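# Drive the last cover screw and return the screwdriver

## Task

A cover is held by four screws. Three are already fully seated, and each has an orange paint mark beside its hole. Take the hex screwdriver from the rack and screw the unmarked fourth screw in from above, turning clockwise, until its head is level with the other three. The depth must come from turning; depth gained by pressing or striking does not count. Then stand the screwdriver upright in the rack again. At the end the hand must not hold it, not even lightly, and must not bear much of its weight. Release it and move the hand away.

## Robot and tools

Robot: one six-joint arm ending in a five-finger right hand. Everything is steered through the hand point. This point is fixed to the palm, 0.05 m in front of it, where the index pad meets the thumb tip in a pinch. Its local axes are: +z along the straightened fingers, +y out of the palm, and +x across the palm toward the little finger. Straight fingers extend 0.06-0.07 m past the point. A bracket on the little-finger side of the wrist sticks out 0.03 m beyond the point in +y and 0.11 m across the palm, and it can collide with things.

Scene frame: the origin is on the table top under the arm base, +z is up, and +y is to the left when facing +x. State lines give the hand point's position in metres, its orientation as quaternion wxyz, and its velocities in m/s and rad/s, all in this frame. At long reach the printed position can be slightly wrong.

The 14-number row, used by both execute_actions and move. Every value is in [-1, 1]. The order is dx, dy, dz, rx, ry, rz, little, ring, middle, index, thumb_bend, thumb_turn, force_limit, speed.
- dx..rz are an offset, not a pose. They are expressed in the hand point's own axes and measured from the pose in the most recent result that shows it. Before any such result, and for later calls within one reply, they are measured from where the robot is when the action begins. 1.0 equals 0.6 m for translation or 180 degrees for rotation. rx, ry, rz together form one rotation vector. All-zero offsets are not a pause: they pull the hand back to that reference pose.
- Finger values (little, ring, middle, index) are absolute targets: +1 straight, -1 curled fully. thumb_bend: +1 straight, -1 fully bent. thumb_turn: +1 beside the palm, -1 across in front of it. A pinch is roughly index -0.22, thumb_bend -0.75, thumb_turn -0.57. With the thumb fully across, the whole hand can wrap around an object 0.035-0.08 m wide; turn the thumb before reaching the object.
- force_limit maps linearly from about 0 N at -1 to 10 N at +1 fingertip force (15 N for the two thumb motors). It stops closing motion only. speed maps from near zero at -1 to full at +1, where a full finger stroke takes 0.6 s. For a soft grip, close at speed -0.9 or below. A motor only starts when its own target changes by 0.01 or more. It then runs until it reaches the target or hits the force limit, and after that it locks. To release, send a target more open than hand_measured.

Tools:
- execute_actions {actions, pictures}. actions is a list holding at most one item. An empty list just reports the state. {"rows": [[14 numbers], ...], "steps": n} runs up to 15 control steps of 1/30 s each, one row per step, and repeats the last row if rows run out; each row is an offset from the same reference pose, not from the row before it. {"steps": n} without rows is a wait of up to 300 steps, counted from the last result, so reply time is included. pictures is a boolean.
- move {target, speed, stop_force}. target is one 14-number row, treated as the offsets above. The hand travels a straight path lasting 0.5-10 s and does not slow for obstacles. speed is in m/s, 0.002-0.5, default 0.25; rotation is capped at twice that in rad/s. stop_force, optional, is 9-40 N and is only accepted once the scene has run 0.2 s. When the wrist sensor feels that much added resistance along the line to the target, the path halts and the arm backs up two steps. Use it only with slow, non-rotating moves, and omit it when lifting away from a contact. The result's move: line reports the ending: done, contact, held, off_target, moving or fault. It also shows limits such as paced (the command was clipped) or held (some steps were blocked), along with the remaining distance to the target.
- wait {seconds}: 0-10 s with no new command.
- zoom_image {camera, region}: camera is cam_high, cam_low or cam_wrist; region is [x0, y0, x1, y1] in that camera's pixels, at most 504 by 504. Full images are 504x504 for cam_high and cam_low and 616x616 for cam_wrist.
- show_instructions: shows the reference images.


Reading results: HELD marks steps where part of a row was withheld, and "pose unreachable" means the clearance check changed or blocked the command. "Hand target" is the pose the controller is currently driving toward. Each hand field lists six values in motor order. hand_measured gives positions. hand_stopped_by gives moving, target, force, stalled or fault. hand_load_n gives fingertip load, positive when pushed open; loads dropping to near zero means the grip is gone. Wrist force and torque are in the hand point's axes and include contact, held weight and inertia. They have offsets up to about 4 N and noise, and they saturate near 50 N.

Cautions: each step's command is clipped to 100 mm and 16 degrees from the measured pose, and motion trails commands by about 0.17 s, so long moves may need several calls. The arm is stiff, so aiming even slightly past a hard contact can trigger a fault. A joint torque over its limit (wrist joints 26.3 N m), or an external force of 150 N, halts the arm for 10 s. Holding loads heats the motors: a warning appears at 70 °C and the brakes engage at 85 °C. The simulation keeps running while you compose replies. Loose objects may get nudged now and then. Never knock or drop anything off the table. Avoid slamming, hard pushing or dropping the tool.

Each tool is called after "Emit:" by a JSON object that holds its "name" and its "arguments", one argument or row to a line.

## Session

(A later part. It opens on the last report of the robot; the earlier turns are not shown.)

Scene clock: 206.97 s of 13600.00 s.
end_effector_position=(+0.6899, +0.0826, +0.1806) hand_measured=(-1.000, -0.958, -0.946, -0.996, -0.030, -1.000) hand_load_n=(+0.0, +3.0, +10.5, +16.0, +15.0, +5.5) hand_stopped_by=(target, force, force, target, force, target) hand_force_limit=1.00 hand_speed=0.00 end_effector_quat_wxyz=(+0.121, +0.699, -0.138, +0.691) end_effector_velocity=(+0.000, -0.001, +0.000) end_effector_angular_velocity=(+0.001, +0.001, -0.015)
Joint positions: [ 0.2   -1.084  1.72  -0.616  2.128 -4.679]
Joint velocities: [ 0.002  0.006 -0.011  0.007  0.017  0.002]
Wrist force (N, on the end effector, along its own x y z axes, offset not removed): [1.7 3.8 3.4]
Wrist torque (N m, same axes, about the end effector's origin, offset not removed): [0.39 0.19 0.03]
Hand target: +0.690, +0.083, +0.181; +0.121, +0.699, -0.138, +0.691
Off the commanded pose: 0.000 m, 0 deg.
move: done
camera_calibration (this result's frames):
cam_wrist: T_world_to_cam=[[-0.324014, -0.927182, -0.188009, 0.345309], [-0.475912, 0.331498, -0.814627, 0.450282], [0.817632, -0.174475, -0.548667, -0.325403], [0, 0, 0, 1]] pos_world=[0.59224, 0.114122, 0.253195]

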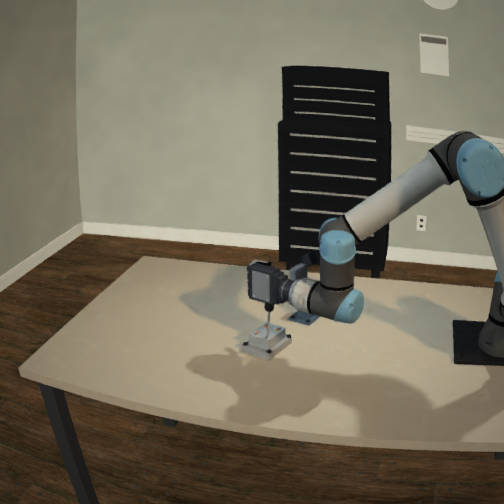

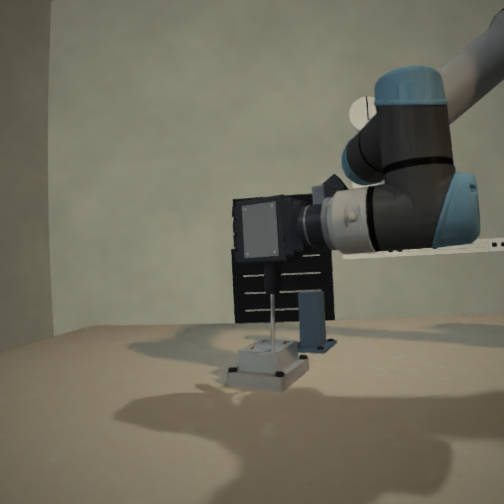

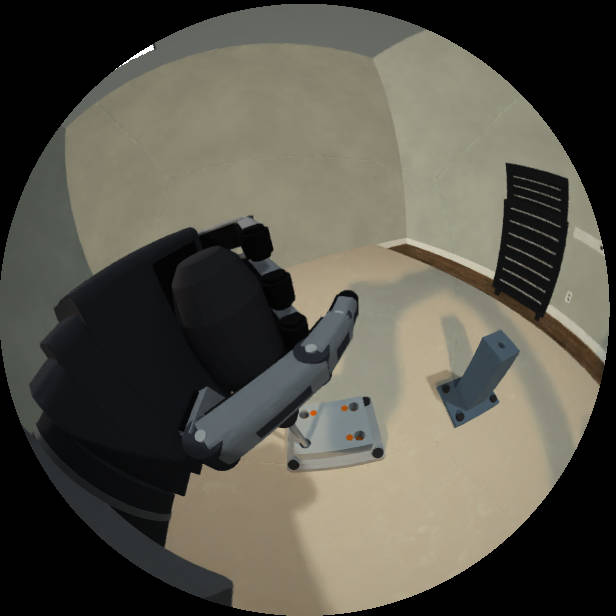

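16 strokes done, gauge ≈195. Continuing.

Emit:
{"name": "execute_actions", "arguments": {
  "actions": [
    {"rows":[[0,0.0003,0.0023,0,0,0,-0.72,-0.72,-0.68,-0.72,0.15,-1,1,0.3]],"steps":9}
  ],
  "pictures": false
}}

Emit:
{"name": "move", "arguments": {
  "target": [0.0005,-0.0458,0.0195,0.155,0,-0.0082,-0.72,-0.72,-0.68,-0.72,0.15,-1,1,0.3],
  "speed": 0.5
}}

Emit:
{"name": "move", "arguments": {
  "target": [0.0005,-0.0458,0.0195,0.1667,0,-0.0088,-0.72,-0.72,-0.68,-0.72,0.15,-1,1,0.3],
  "speed": 0.5
}}

Emit:
{"name": "execute_actions", "arguments": {
  "actions": [
    {"rows":[[0,0,0,0,0,0,-1,-1,-1,-1,0.15,-1,1,0],[0,0,0,0,0,0,-1,-1,-1,-1,0.15,-1,1,0],[0,0,0,0,0,0,-1,-1,-1,-1,0.15,-1,1,0],[0,0,0,0,0,0,-1,-1,-1,-1,-1,-1,1,0]],"steps":12}
  ],
  "pictures": false
}}

Emit:
{"name": "move", "arguments": {
  "target": [-0.0017,0.03,-0.0398,-0.1667,0,0.0088,-1,-1,-1,-1,-1,-1,1,0],
  "speed": 0.5
}}

Emit:
{"name": "move", "arguments": {
  "target": [-0.0017,0.03,-0.0398,-0.155,0,0.0082,-1,-1,-1,-1,-1,-1,1,0],
  "speed": 0.5
}}

Emit:
{"name": "execute_actions", "arguments": {
  "actions": [
    {"rows":[[0,0.0003,0.0023,0,0,0,-0.72,-0.72,-0.68,-0.72,0.15,-1,1,0.3]],"steps":9}
  ],
  "pictures": false
}}

Emit:
{"name": "move", "arguments": {
  "target": [0.0005,-0.0458,0.0195,0.155,0,-0.0082,-0.72,-0.72,-0.68,-0.72,0.15,-1,1,0.3],
  "speed": 0.5
}}

Emit:
{"name": "move", "arguments": {
  "target": [0.0005,-0.0458,0.0195,0.1667,0,-0.0088,-0.72,-0.72,-0.68,-0.72,0.15,-1,1,0.3],
  "speed": 0.5
}}

Emit:
{"name": "execute_actions", "arguments": {
  "actions": [
    {"rows":[[0,0,0,0,0,0,-1,-1,-1,-1,0.15,-1,1,0],[0,0,0,0,0,0,-1,-1,-1,-1,0.15,-1,1,0],[0,0,0,0,0,0,-1,-1,-1,-1,0.15,-1,1,0],[0,0,0,0,0,0,-1,-1,-1,-1,-1,-1,1,0]],"steps":12}
  ],
  "pictures": false
}}

Emit:
{"name": "move", "arguments": {
  "target": [-0.0017,0.03,-0.0398,-0.1667,0,0.0088,-1,-1,-1,-1,-1,-1,1,0],
  "speed": 0.5
}}

Emit:
{"name": "move", "arguments": {
  "target": [-0.0017,0.03,-0.0398,-0.155,0,0.0082,-1,-1,-1,-1,-1,-1,1,0],
  "speed": 0.5
}}

Emit:
{"name": "execute_actions", "arguments": {
  "actions": [
    {"rows":[[0,0.0003,0.0023,0,0,0,-0.72,-0.72,-0.68,-0.72,0.15,-1,1,0.3]],"steps":9}
  ],
  "pictures": false
}}

Emit:
{"name": "move", "arguments": {
  "target": [0.0005,-0.0458,0.0195,0.155,0,-0.0082,-0.72,-0.72,-0.68,-0.72,0.15,-1,1,0.3],
  "speed": 0.5
}}

Emit:
{"name": "move", "arguments": {
  "target": [0.0005,-0.0458,0.0195,0.1667,0,-0.0088,-0.72,-0.72,-0.68,-0.72,0.15,-1,1,0.3],
  "speed": 0.5
}}

Emit:
{"name": "execute_actions", "arguments": {
  "actions": [
    {"rows":[[0,0,0,0,0,0,-1,-1,-1,-1,0.15,-1,1,0],[0,0,0,0,0,0,-1,-1,-1,-1,0.15,-1,1,0],[0,0,0,0,0,0,-1,-1,-1,-1,0.15,-1,1,0],[0,0,0,0,0,0,-1,-1,-1,-1,-1,-1,1,0]],"steps":12}
  ],
  "pictures": false
}}

Emit:
{"name": "move", "arguments": {
  "target": [-0.0017,0.03,-0.0398,-0.1667,0,0.0088,-1,-1,-1,-1,-1,-1,1,0],
  "speed": 0.5
}}

Emit:
{"name": "move", "arguments": {
  "target": [-0.0017,0.03,-0.0398,-0.155,0,0.0082,-1,-1,-1,-1,-1,-1,1,0],
  "speed": 0.5
}}

Emit:
{"name": "zoom_image", "arguments": {
  "camera": "cam_low",
  "region": [210,240,330,380]
}}

Scene clock: 211.80 s of 13600.00 s.
end_effector_position=(+0.6909, +0.0822, +0.1806) hand_measured=(-0.720, -0.720, -0.680, -0.720, +0.150, -1.000) hand_load_n=(+0.0, +0.0, +0.0, +0.0, +0.0, +0.0) hand_stopped_by=(moving, moving, moving, moving, moving, target) hand_force_limit=1.00 hand_speed=0.30 end_effector_quat_wxyz=(+0.121, +0.699, -0.138, +0.691) end_effector_velocity=(+0.001, -0.001, +0.000) end_effector_angular_velocity=(+0.000, -0.001, +0.001)
Joint positions: [ 0.199 -1.083  1.717 -0.615  2.127 -4.679]
Joint velocities: [-0.002  0.001 -0.002  0.    -0.003  0.   ]
Wrist force (N, on the end effector, along its own x y z axes, offset not removed): [0.2 1.2 2.1]
Wrist torque (N m, same axes, about the end effector's origin, offset not removed): [0.22 -0.01 0.06]
Hand target: +0.691, +0.082, +0.181; +0.121, +0.699, -0.138, +0.691
Off the commanded pose: 0.000 m, 0 deg.
Steps of this call (steps 1 to 90: nothing new was sent; then 1.53 s passed at rest; steps 91 to 99: all 9 steps of this action). Readings (end_effector_position | what the end effector reports):
91: (+0.6900, +0.0825, +0.1807) | hand_measured=(-1.000, -0.958, -0.946, -0.996, -0.030, -1.000) hand_load_n=(+0.0, +3.0, +10.5, +16.0, +15.0, +5.5) hand_stopped_by=(moving, moving, moving, moving, moving, target) hand_force_limit=1.00 hand_speed=0.30
92: (+0.6901, +0.0825, +0.1807) | hand_measured=(-1.000, -0.958, -0.946, -0.996, -0.030, -1.000) hand_load_n=(+0.0, +3.0, +10.5, +16.0, +15.0, +5.5) hand_stopped_by=(moving, moving, moving, moving, moving, target) hand_force_limit=1.00 hand_speed=0.30
94: (+0.6904, +0.0825, +0.1807) | hand_measured=(-0.934, -0.892, -0.896, -0.932, +0.010, -1.000) hand_load_n=(+0.0, +0.0, -13.0, +0.0, +12.5, +4.5) hand_stopped_by=(moving, moving, moving, moving, moving, target) hand_force_limit=1.00 hand_speed=0.30
98: (+0.6909, +0.0823, +0.1806) | hand_measured=(-0.720, -0.720, -0.742, -0.720, +0.152, -1.000) hand_load_n=(+0.0, +0.0, -3.5, +0.0, +3.0, +1.5) hand_stopped_by=(moving, moving, moving, moving, moving, target) hand_force_limit=1.00 hand_speed=0.30
99: the state above

Scene clock: 213.30 s of 13600.00 s.
end_effector_position=(+0.7116, +0.1034, +0.1813) hand_measured=(-0.720, -0.720, -0.680, -0.720, +0.150, -1.000) hand_load_n=(+0.0, +0.0, +0.0, +0.0, +0.0, +0.0) hand_stopped_by=(target, target, target, target, target, target) hand_force_limit=1.00 hand_speed=0.30 end_effector_quat_wxyz=(-0.042, +0.710, +0.041, +0.702) end_effector_velocity=(+0.001, -0.000, -0.000) end_effector_angular_velocity=(+0.000, -0.001, +0.014)
Joint positions: [ 0.011 -1.19   1.893 -0.693  1.454 -4.71 ]
Joint velocities: [-0.008 -0.001  0.002 -0.002 -0.022 -0.   ]
Wrist force (N, on the end effector, along its own x y z axes, offset not removed): [0.6 1.1 1.0]
Wrist torque (N m, same axes, about the end effector's origin, offset not removed): [0.26 -0.07 0.09]
Hand target: +0.712, +0.103, +0.181; -0.043, +0.710, +0.042, +0.702
Off the commanded pose: 0.000 m, 0 deg.
move: done
camera_calibration (this result's frames):
cam_wrist: T_world_to_cam=[[0.147259, -0.974625, -0.168587, 0.0377388], [-0.569346, 0.0558504, -0.820199, 0.550297], [0.808802, 0.216766, -0.546674, -0.373711], [0, 0, 0, 1]] pos_world=[0.61001, 0.0870547, 0.253417]

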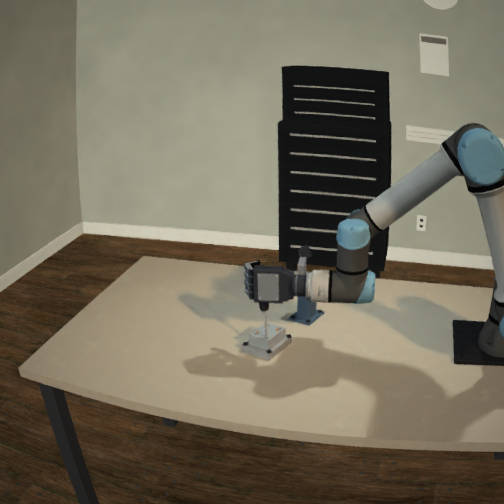

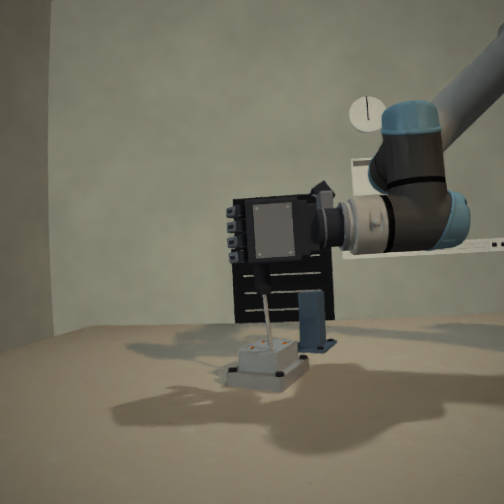

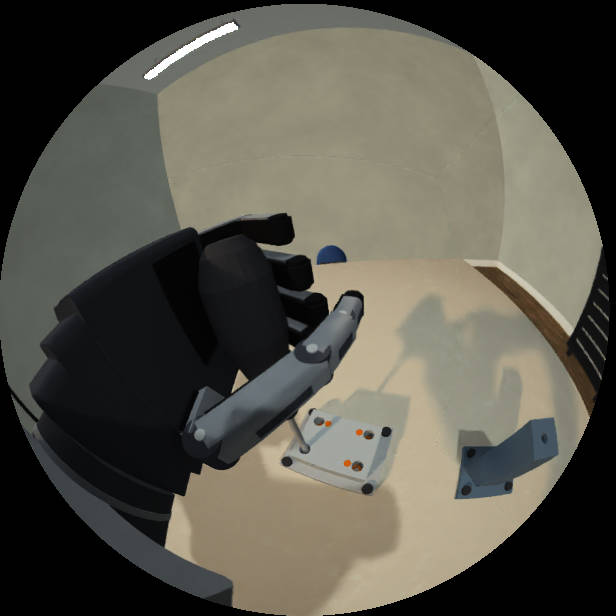

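Scene clock: 214.60 s of 13600.00 s.
end_effector_position=(+0.7198, +0.1319, +0.1815) hand_measured=(-0.720, -0.720, -0.680, -0.720, +0.150, -1.000) hand_load_n=(+0.0, +0.0, +0.0, +0.0, +0.0, +0.0) hand_stopped_by=(target, target, target, target, target, target) hand_force_limit=1.00 hand_speed=0.30 end_effector_quat_wxyz=(-0.214, +0.674, +0.231, +0.668) end_effector_velocity=(+0.001, +0.000, +0.000) end_effector_angular_velocity=(-0.001, +0.000, +0.014)
Joint positions: [-0.204 -1.17   1.863 -0.671  0.717 -4.747]
Joint velocities: [-0.005  0.004 -0.008  0.006 -0.019 -0.002]
Wrist force (N, on the end effector, along its own x y z axes, offset not removed): [0.4 2.1 0.6]
Wrist torque (N m, same axes, about the end effector's origin, offset not removed): [0.46 -0.07 0.16]
Hand target: +0.720, +0.132, +0.181; -0.215, +0.674, +0.231, +0.668
Off the commanded pose: 0.000 m, 0 deg.
move: done
camera_calibration (this result's frames):
cam_wrist: T_world_to_cam=[[0.615085, -0.774474, -0.147852, -0.302572], [-0.514228, -0.251887, -0.819831, 0.554327], [0.597696, 0.580295, -0.553188, -0.281196], [0, 0, 0, 1]] pos_world=[0.639228, 0.0684699, 0.254165]

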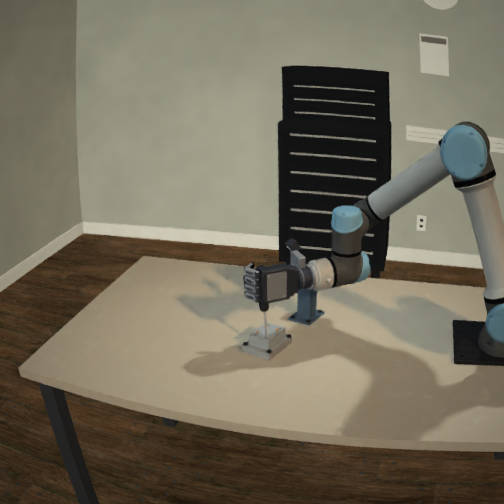

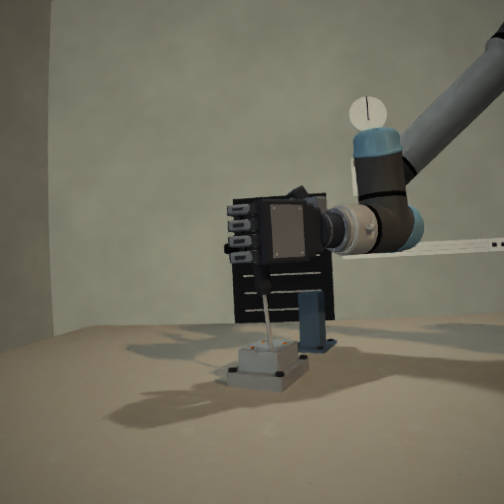

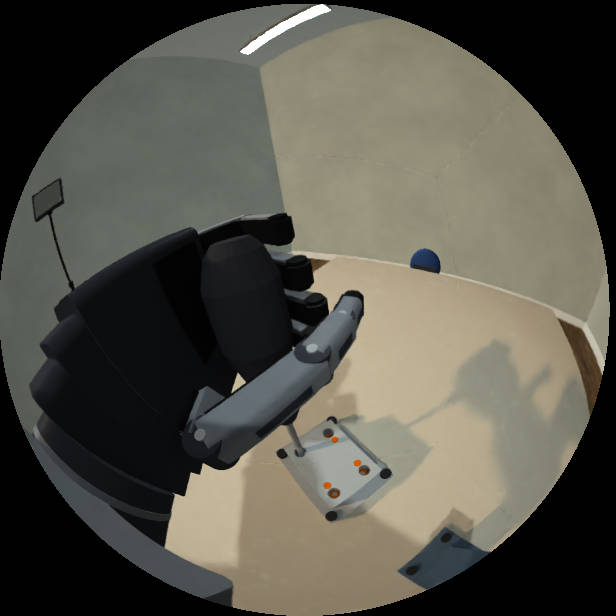

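Scene clock: 215.00 s of 13600.00 s.
end_effector_position=(+0.7199, +0.1318, +0.1815) hand_measured=(-1.000, -0.956, -0.944, -0.998, -0.040, -1.000) hand_load_n=(+0.0, +9.5, +10.5, +10.0, +15.5, +4.0) hand_stopped_by=(target, force, force, target, force, target) hand_force_limit=1.00 hand_speed=0.00 end_effector_quat_wxyz=(-0.214, +0.674, +0.231, +0.668) end_effector_velocity=(-0.000, +0.000, +0.000) end_effector_angular_velocity=(-0.000, -0.000, +0.000)
Joint positions: [-0.204 -1.17   1.863 -0.671  0.717 -4.748]
Joint velocities: [-0.    -0.001 -0.     0.001 -0.    -0.   ]
Wrist force (N, on the end effector, along its own x y z axes, offset not removed): [3.9 3.1 0.6]
Wrist torque (N m, same axes, about the end effector's origin, offset not removed): [0.46 -0.33 0.18]
Hand target: +0.720, +0.132, +0.181; -0.214, +0.674, +0.231, +0.668
Off the commanded pose: 0.000 m, 0 deg.
Steps of this call (steps 1 to 12: all 12 steps of this action). Readings (end_effector_position | what the end effector reports):
1: (+0.7198, +0.1319, +0.1815) | hand_measured=(-0.720, -0.720, -0.680, -0.720, +0.150, -1.000) hand_load_n=(+0.0, +0.0, +0.0, +0.0, +0.0, +0.0) hand_stopped_by=(moving, moving, moving, moving, target, target) hand_force_limit=1.00 hand_speed=0.00
2: (+0.7198, +0.1319, +0.1815) | hand_measured=(-0.720, -0.720, -0.680, -0.720, +0.150, -1.000) hand_load_n=(+0.0, +0.0, +0.0, +0.0, +0.0, +0.0) hand_stopped_by=(moving, moving, moving, moving, target, target) hand_force_limit=1.00 hand_speed=0.00
4: (+0.7198, +0.1319, +0.1815) | hand_measured=(-0.770, -0.770, -0.730, -0.770, +0.152, -1.000) hand_load_n=(+0.0, +0.0, +3.5, +0.0, +2.0, +0.5) hand_stopped_by=(moving, moving, moving, moving, moving, target) hand_force_limit=1.00 hand_speed=0.00
8: (+0.7199, +0.1318, +0.1815) | hand_measured=(-0.992, -0.956, -0.946, -0.990, +0.090, -1.000) hand_load_n=(+0.0, +10.5, +12.0, +7.5, +5.5, +1.5) hand_stopped_by=(moving, force, force, moving, moving, target) hand_force_limit=1.00 hand_speed=0.00
12: the state above

Scene clock: 216.53 s of 13600.00 s.
end_effector_position=(+0.7115, +0.1032, +0.1813) hand_measured=(-1.000, -0.956, -0.944, -0.996, -0.030, -1.000) hand_load_n=(+0.0, +4.5, +10.5, +13.0, +15.0, +5.0) hand_stopped_by=(target, force, force, target, force, target) hand_force_limit=1.00 hand_speed=0.00 end_effector_quat_wxyz=(-0.042, +0.710, +0.041, +0.702) end_effector_velocity=(+0.001, -0.000, +0.000) end_effector_angular_velocity=(-0.000, -0.000, -0.014)
Joint positions: [ 0.01  -1.19   1.893 -0.694  1.453 -4.71 ]
Joint velocities: [ 0.007  0.003 -0.006  0.002  0.021  0.   ]
Wrist force (N, on the end effector, along its own x y z axes, offset not removed): [8.4 2.5 2.2]
Wrist torque (N m, same axes, about the end effector's origin, offset not removed): [0.26 -0.25 0.08]
Hand target: +0.712, +0.103, +0.181; -0.041, +0.710, +0.040, +0.702
Off the commanded pose: 0.000 m, 0 deg.
move: done
camera_calibration (this result's frames):
cam_wrist: T_world_to_cam=[[0.147262, -0.974627, -0.168571, 0.0375652], [-0.569047, 0.0559158, -0.820402, 0.550061], [0.809012, 0.216738, -0.546374, -0.373782], [0, 0, 0, 1]] pos_world=[0.609873, 0.0868679, 0.253379]

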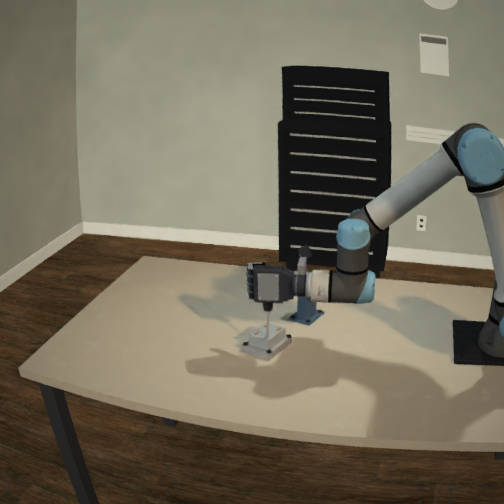

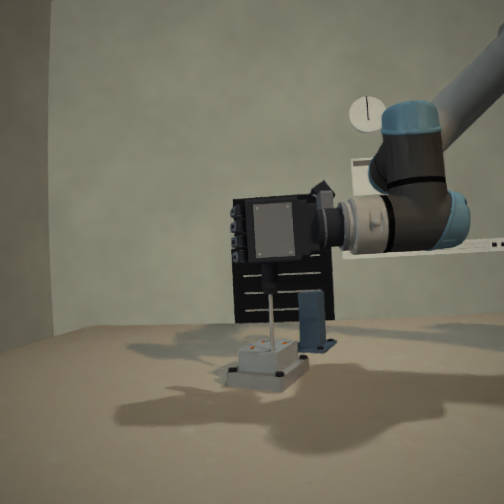

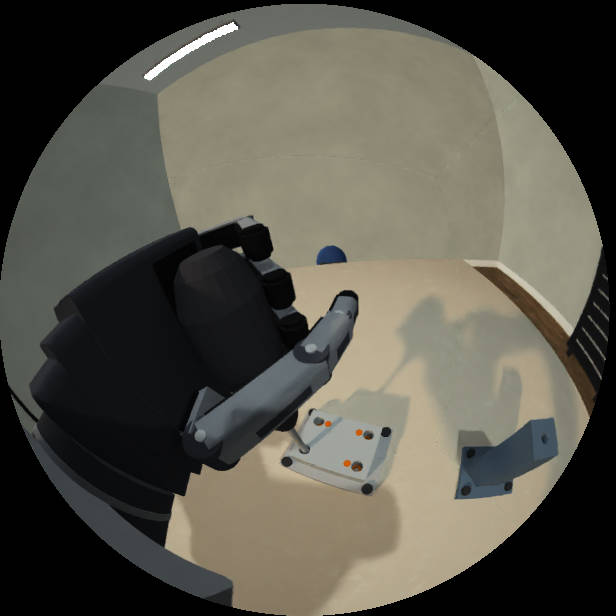

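Scene clock: 217.80 s of 13600.00 s.
end_effector_position=(+0.6900, +0.0826, +0.1804) hand_measured=(-1.000, -0.956, -0.944, -0.996, -0.030, -1.000) hand_load_n=(+0.0, +2.5, +10.5, +16.0, +15.0, +6.0) hand_stopped_by=(target, force, force, target, force, target) hand_force_limit=1.00 hand_speed=0.00 end_effector_quat_wxyz=(+0.121, +0.699, -0.138, +0.691) end_effector_velocity=(+0.000, -0.001, +0.000) end_effector_angular_velocity=(+0.001, +0.002, -0.014)
Joint positions: [ 0.2   -1.084  1.72  -0.617  2.128 -4.679]
Joint velocities: [ 0.003  0.005 -0.01   0.008  0.017  0.002]
Wrist force (N, on the end effector, along its own x y z axes, offset not removed): [3.1 3.8 4.4]
Wrist torque (N m, same axes, about the end effector's origin, offset not removed): [0.38 0.15 0.05]
Hand target: +0.690, +0.083, +0.181; +0.121, +0.699, -0.138, +0.691
Off the commanded pose: 0.000 m, 0 deg.
move: done
camera_calibration (this result's frames):
cam_wrist: T_world_to_cam=[[-0.324056, -0.927142, -0.188136, 0.345347], [-0.475564, 0.33156, -0.814805, 0.44993], [0.817818, -0.174571, -0.54836, -0.325749], [0, 0, 0, 1]] pos_world=[0.592286, 0.114141, 0.252949]

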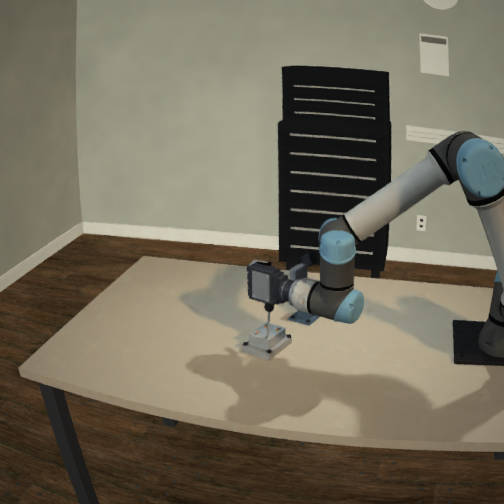

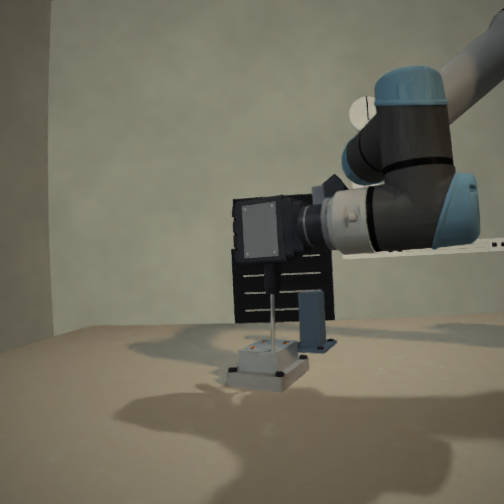

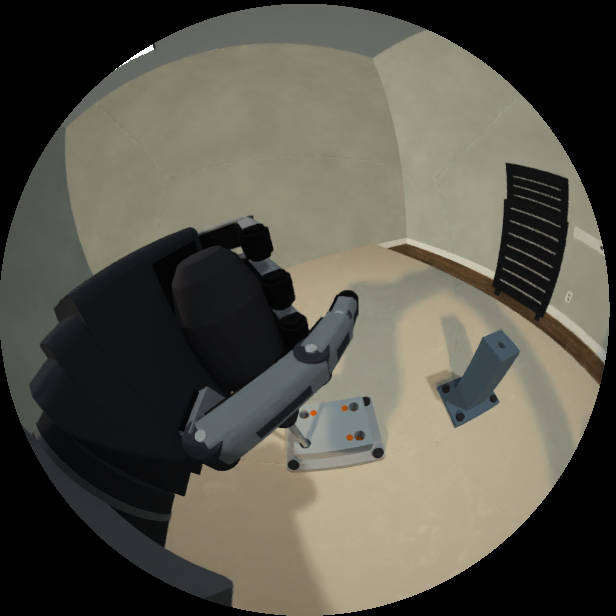

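Scene clock: 218.10 s of 13600.00 s.
end_effector_position=(+0.6910, +0.0822, +0.1804) hand_measured=(-0.720, -0.720, -0.680, -0.720, +0.150, -1.000) hand_load_n=(+0.0, +0.0, +0.0, +0.0, +0.0, +0.0) hand_stopped_by=(moving, moving, moving, moving, moving, target) hand_force_limit=1.00 hand_speed=0.30 end_effector_quat_wxyz=(+0.121, +0.699, -0.138, +0.691) end_effector_velocity=(+0.002, -0.001, +0.000) end_effector_angular_velocity=(+0.000, -0.000, +0.001)
Joint positions: [ 0.199 -1.082  1.718 -0.617  2.127 -4.679]
Joint velocities: [-0.003  0.001 -0.003  0.001 -0.004  0.   ]
Wrist force (N, on the end effector, along its own x y z axes, offset not removed): [0.1 2.7 -0.2]
Wrist torque (N m, same axes, about the end effector's origin, offset not removed): [0.48 -0.03 0.13]
Hand target: +0.691, +0.082, +0.180; +0.121, +0.699, -0.138, +0.691
Off the commanded pose: 0.000 m, 0 deg.
Steps of this call (steps 1 to 9: all 9 steps of this action). Readings (end_effector_position | what the end effector reports):
1: (+0.6900, +0.0826, +0.1804) | hand_measured=(-1.000, -0.956, -0.944, -0.996, -0.030, -1.000) hand_load_n=(+0.0, +2.5, +10.5, +16.0, +15.0, +6.0) hand_stopped_by=(moving, moving, moving, moving, moving, target) hand_force_limit=1.00 hand_speed=0.30
2: (+0.6901, +0.0826, +0.1804) | hand_measured=(-1.000, -0.956, -0.944, -0.996, -0.030, -1.000) hand_load_n=(+0.0, +2.5, +10.5, +16.0, +15.0, +6.0) hand_stopped_by=(moving, moving, moving, moving, moving, target) hand_force_limit=1.00 hand_speed=0.30
4: (+0.6905, +0.0825, +0.1804) | hand_measured=(-0.934, -0.892, -0.896, -0.932, +0.010, -1.000) hand_load_n=(+0.0, +0.0, -13.0, +0.0, +12.5, +4.5) hand_stopped_by=(moving, moving, moving, moving, moving, target) hand_force_limit=1.00 hand_speed=0.30
8: (+0.6909, +0.0823, +0.1804) | hand_measured=(-0.720, -0.720, -0.744, -0.720, +0.152, -1.000) hand_load_n=(+0.0, +0.0, -4.0, +0.0, +3.0, +1.5) hand_stopped_by=(moving, moving, moving, moving, moving, target) hand_force_limit=1.00 hand_speed=0.30
9: the state above

Scene clock: 219.60 s of 13600.00 s.
end_effector_position=(+0.7117, +0.1034, +0.1811) hand_measured=(-0.720, -0.720, -0.680, -0.720, +0.150, -1.000) hand_load_n=(+0.0, +0.0, +0.0, +0.0, +0.0, +0.0) hand_stopped_by=(target, target, target, target, target, target) hand_force_limit=1.00 hand_speed=0.30 end_effector_quat_wxyz=(-0.042, +0.710, +0.041, +0.702) end_effector_velocity=(+0.002, +0.000, +0.001) end_effector_angular_velocity=(+0.000, -0.003, +0.014)
Joint positions: [ 0.011 -1.189  1.893 -0.694  1.454 -4.71 ]
Joint velocities: [-0.008 -0.001  0.001 -0.003 -0.022 -0.   ]
Wrist force (N, on the end effector, along its own x y z axes, offset not removed): [1.5 1.6 1.5]
Wrist torque (N m, same axes, about the end effector's origin, offset not removed): [0.22 -0.23 0.15]
Hand target: +0.712, +0.103, +0.181; -0.043, +0.710, +0.042, +0.702
Off the commanded pose: 0.000 m, 0 deg.
move: done
camera_calibration (this result's frames):
cam_wrist: T_world_to_cam=[[0.147242, -0.974639, -0.168518, 0.037705], [-0.56901, 0.0558927, -0.820429, 0.549973], [0.809041, 0.21669, -0.54635, -0.374102], [0, 0, 0, 1]] pos_world=[0.610052, 0.0870736, 0.253178]

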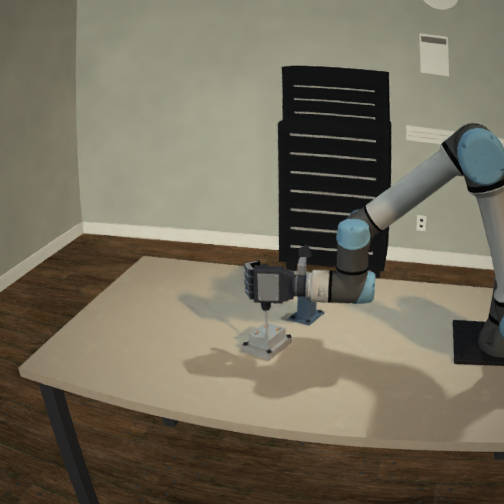

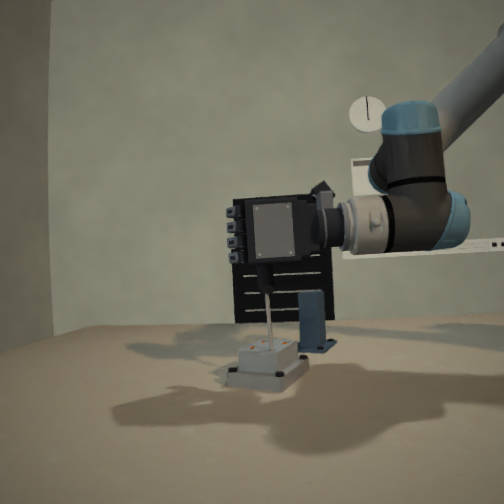

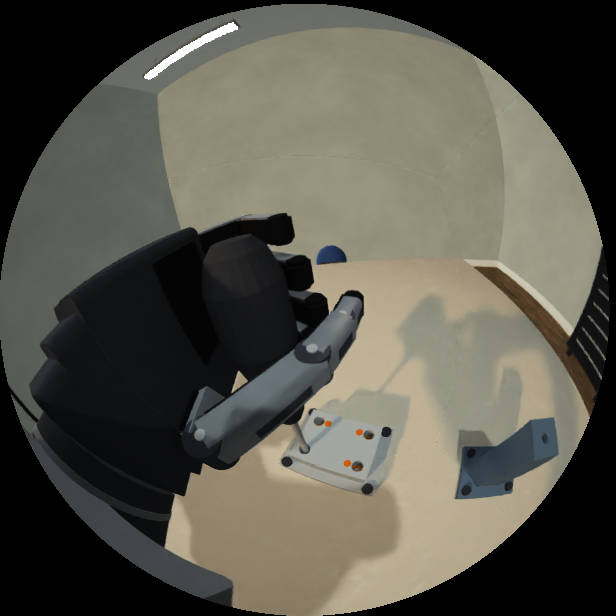

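Scene clock: 220.90 s of 13600.00 s.
end_effector_position=(+0.7199, +0.1319, +0.1813) hand_measured=(-0.720, -0.720, -0.680, -0.720, +0.150, -1.000) hand_load_n=(+0.0, +0.0, +0.0, +0.0, +0.0, +0.0) hand_stopped_by=(target, target, target, target, target, target) hand_force_limit=1.00 hand_speed=0.30 end_effector_quat_wxyz=(-0.214, +0.674, +0.231, +0.668) end_effector_velocity=(+0.001, +0.002, +0.000) end_effector_angular_velocity=(-0.001, +0.001, +0.016)
Joint positions: [-0.204 -1.17   1.863 -0.672  0.717 -4.747]
Joint velocities: [-0.004  0.004 -0.007  0.006 -0.019 -0.002]
Wrist force (N, on the end effector, along its own x y z axes, offset not removed): [0.5 3.1 -0.1]
Wrist torque (N m, same axes, about the end effector's origin, offset not removed): [0.50 0.00 0.13]
Hand target: +0.720, +0.132, +0.181; -0.215, +0.674, +0.231, +0.668
Off the commanded pose: 0.000 m, 0 deg.
move: done
camera_calibration (this result's frames):
cam_wrist: T_world_to_cam=[[0.615077, -0.774529, -0.147597, -0.302674], [-0.513919, -0.25185, -0.820036, 0.554018], [0.597969, 0.580238, -0.552953, -0.281586], [0, 0, 0, 1]] pos_world=[0.639268, 0.0684863, 0.253937]

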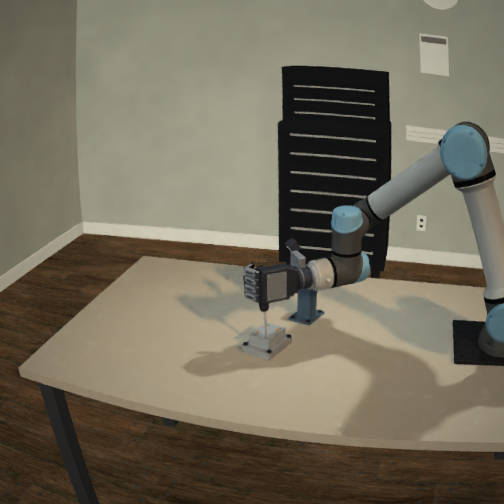

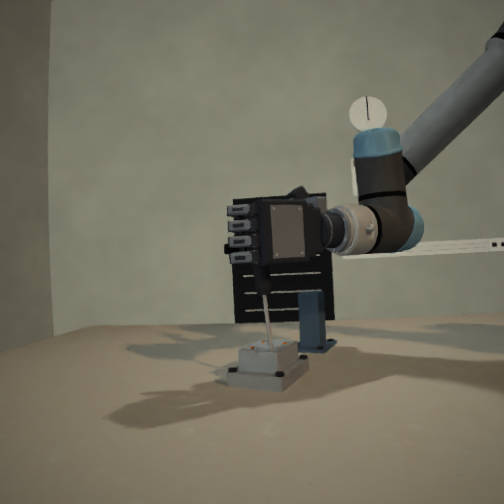

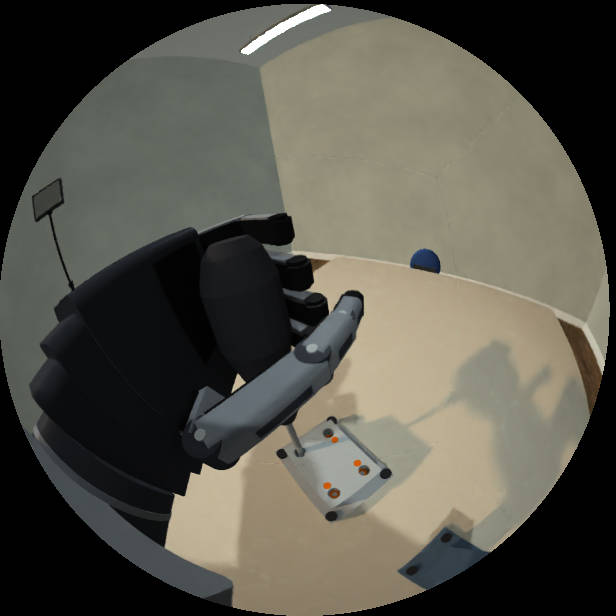

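Scene clock: 221.30 s of 13600.00 s.
end_effector_position=(+0.7199, +0.1318, +0.1813) hand_measured=(-1.000, -0.956, -0.944, -0.996, -0.040, -1.000) hand_load_n=(+0.0, +10.5, +10.5, +10.0, +15.5, +4.0) hand_stopped_by=(target, force, force, force, force, target) hand_force_limit=1.00 hand_speed=0.00 end_effector_quat_wxyz=(-0.214, +0.674, +0.231, +0.668) end_effector_velocity=(+0.000, +0.000, +0.000) end_effector_angular_velocity=(-0.000, -0.001, +0.000)
Joint positions: [-0.204 -1.17   1.863 -0.672  0.717 -4.747]
Joint velocities: [ 0.001 -0.    -0.    -0.001  0.001 -0.   ]
Wrist force (N, on the end effector, along its own x y z axes, offset not removed): [3.4 2.6 2.5]
Wrist torque (N m, same axes, about the end effector's origin, offset not removed): [0.37 -0.21 0.10]
Hand target: +0.720, +0.132, +0.181; -0.214, +0.674, +0.231, +0.668
Off the commanded pose: 0.000 m, 0 deg.
Steps of this call (steps 1 to 12: all 12 steps of this action). Readings (end_effector_position | what the end effector reports):
1: (+0.7199, +0.1319, +0.1813) | hand_measured=(-0.720, -0.720, -0.680, -0.720, +0.150, -1.000) hand_load_n=(+0.0, +0.0, +0.0, +0.0, +0.0, +0.0) hand_stopped_by=(moving, moving, moving, moving, target, target) hand_force_limit=1.00 hand_speed=0.00
2: (+0.7199, +0.1319, +0.1813) | hand_measured=(-0.720, -0.720, -0.680, -0.720, +0.150, -1.000) hand_load_n=(+0.0, +0.0, +0.0, +0.0, +0.0, +0.0) hand_stopped_by=(moving, moving, moving, moving, target, target) hand_force_limit=1.00 hand_speed=0.00
4: (+0.7199, +0.1319, +0.1813) | hand_measured=(-0.770, -0.770, -0.730, -0.770, +0.152, -1.000) hand_load_n=(+0.0, +0.0, +3.5, +0.0, +2.0, +0.5) hand_stopped_by=(moving, moving, moving, moving, moving, target) hand_force_limit=1.00 hand_speed=0.00
8: (+0.7199, +0.1318, +0.1813) | hand_measured=(-0.992, -0.958, -0.946, -0.990, +0.090, -1.000) hand_load_n=(+0.0, +11.0, +12.0, +8.5, +5.5, +1.5) hand_stopped_by=(moving, force, force, moving, moving, target) hand_force_limit=1.00 hand_speed=0.00
12: the state above

Scene clock: 222.83 s of 13600.00 s.
end_effector_position=(+0.7116, +0.1032, +0.1811) hand_measured=(-1.000, -0.958, -0.944, -0.996, -0.032, -1.000) hand_load_n=(+0.0, +5.5, +10.5, +13.5, +15.0, +5.0) hand_stopped_by=(target, force, force, force, force, target) hand_force_limit=1.00 hand_speed=0.00 end_effector_quat_wxyz=(-0.042, +0.710, +0.041, +0.702) end_effector_velocity=(+0.000, -0.001, -0.000) end_effector_angular_velocity=(-0.000, +0.002, -0.016)
Joint positions: [ 0.01  -1.189  1.894 -0.695  1.453 -4.71 ]
Joint velocities: [ 0.007  0.004 -0.005  0.003  0.023  0.   ]
Wrist force (N, on the end effector, along its own x y z axes, offset not removed): [9.7 3.4 0.4]
Wrist torque (N m, same axes, about the end effector's origin, offset not removed): [0.47 -0.36 0.30]
Hand target: +0.712, +0.103, +0.181; -0.041, +0.710, +0.040, +0.702
Off the commanded pose: 0.000 m, 0 deg.
move: done
camera_calibration (this result's frames):
cam_wrist: T_world_to_cam=[[0.147246, -0.974641, -0.168501, 0.0375304], [-0.568706, 0.0559571, -0.820636, 0.549738], [0.809254, 0.216663, -0.546045, -0.374176], [0, 0, 0, 1]] pos_world=[0.609916, 0.0868871, 0.253141]

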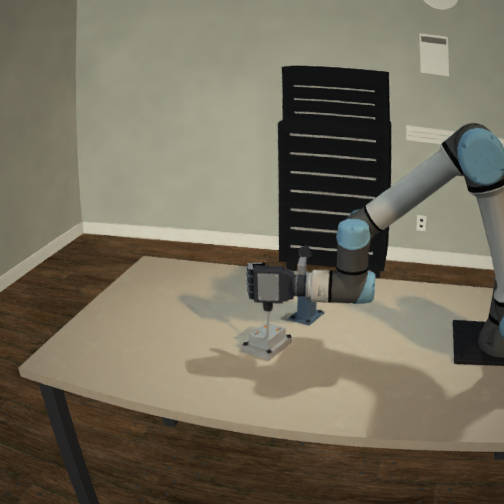

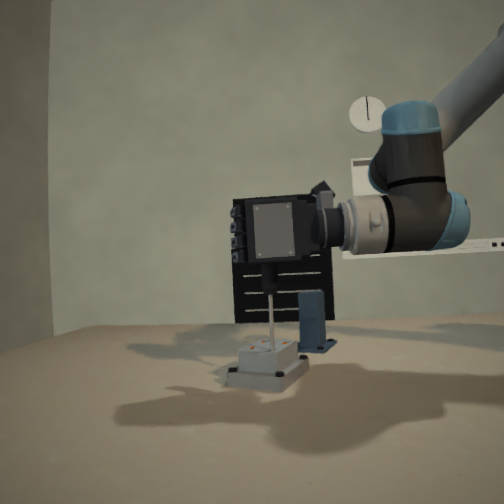

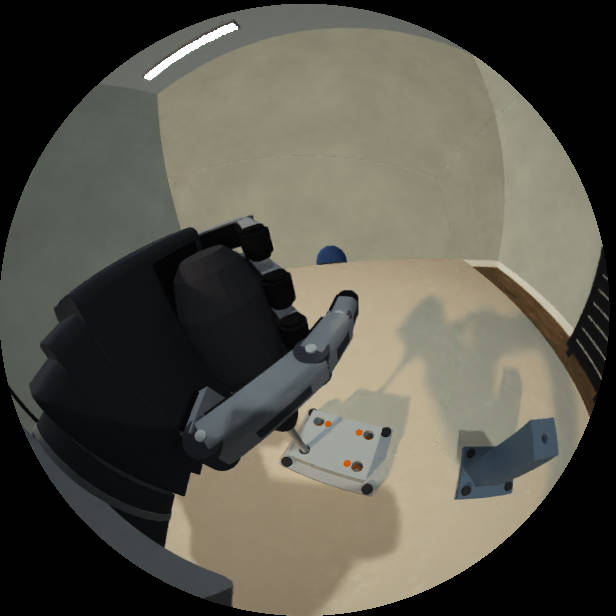

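Scene clock: 224.10 s of 13600.00 s.
end_effector_position=(+0.6900, +0.0827, +0.1802) hand_measured=(-1.000, -0.958, -0.944, -0.996, -0.030, -1.000) hand_load_n=(+0.0, +3.0, +10.5, +16.5, +15.0, +5.5) hand_stopped_by=(target, force, force, force, force, target) hand_force_limit=1.00 hand_speed=0.00 end_effector_quat_wxyz=(+0.121, +0.699, -0.138, +0.691) end_effector_velocity=(+0.000, -0.001, +0.000) end_effector_angular_velocity=(+0.001, +0.002, -0.014)
Joint positions: [ 0.2   -1.083  1.72  -0.619  2.128 -4.679]
Joint velocities: [ 0.003  0.005 -0.011  0.008  0.017  0.002]
Wrist force (N, on the end effector, along its own x y z axes, offset not removed): [2.8 2.6 3.1]
Wrist torque (N m, same axes, about the end effector's origin, offset not removed): [0.29 0.19 -0.07]
Hand target: +0.690, +0.083, +0.180; +0.121, +0.699, -0.139, +0.691
Off the commanded pose: 0.000 m, 0 deg.
move: done
camera_calibration (this result's frames):
cam_wrist: T_world_to_cam=[[-0.32406, -0.927116, -0.188259, 0.345365], [-0.475203, 0.331593, -0.815002, 0.449576], [0.818027, -0.174648, -0.548024, -0.326117], [0, 0, 0, 1]] pos_world=[0.592332, 0.114161, 0.252704]

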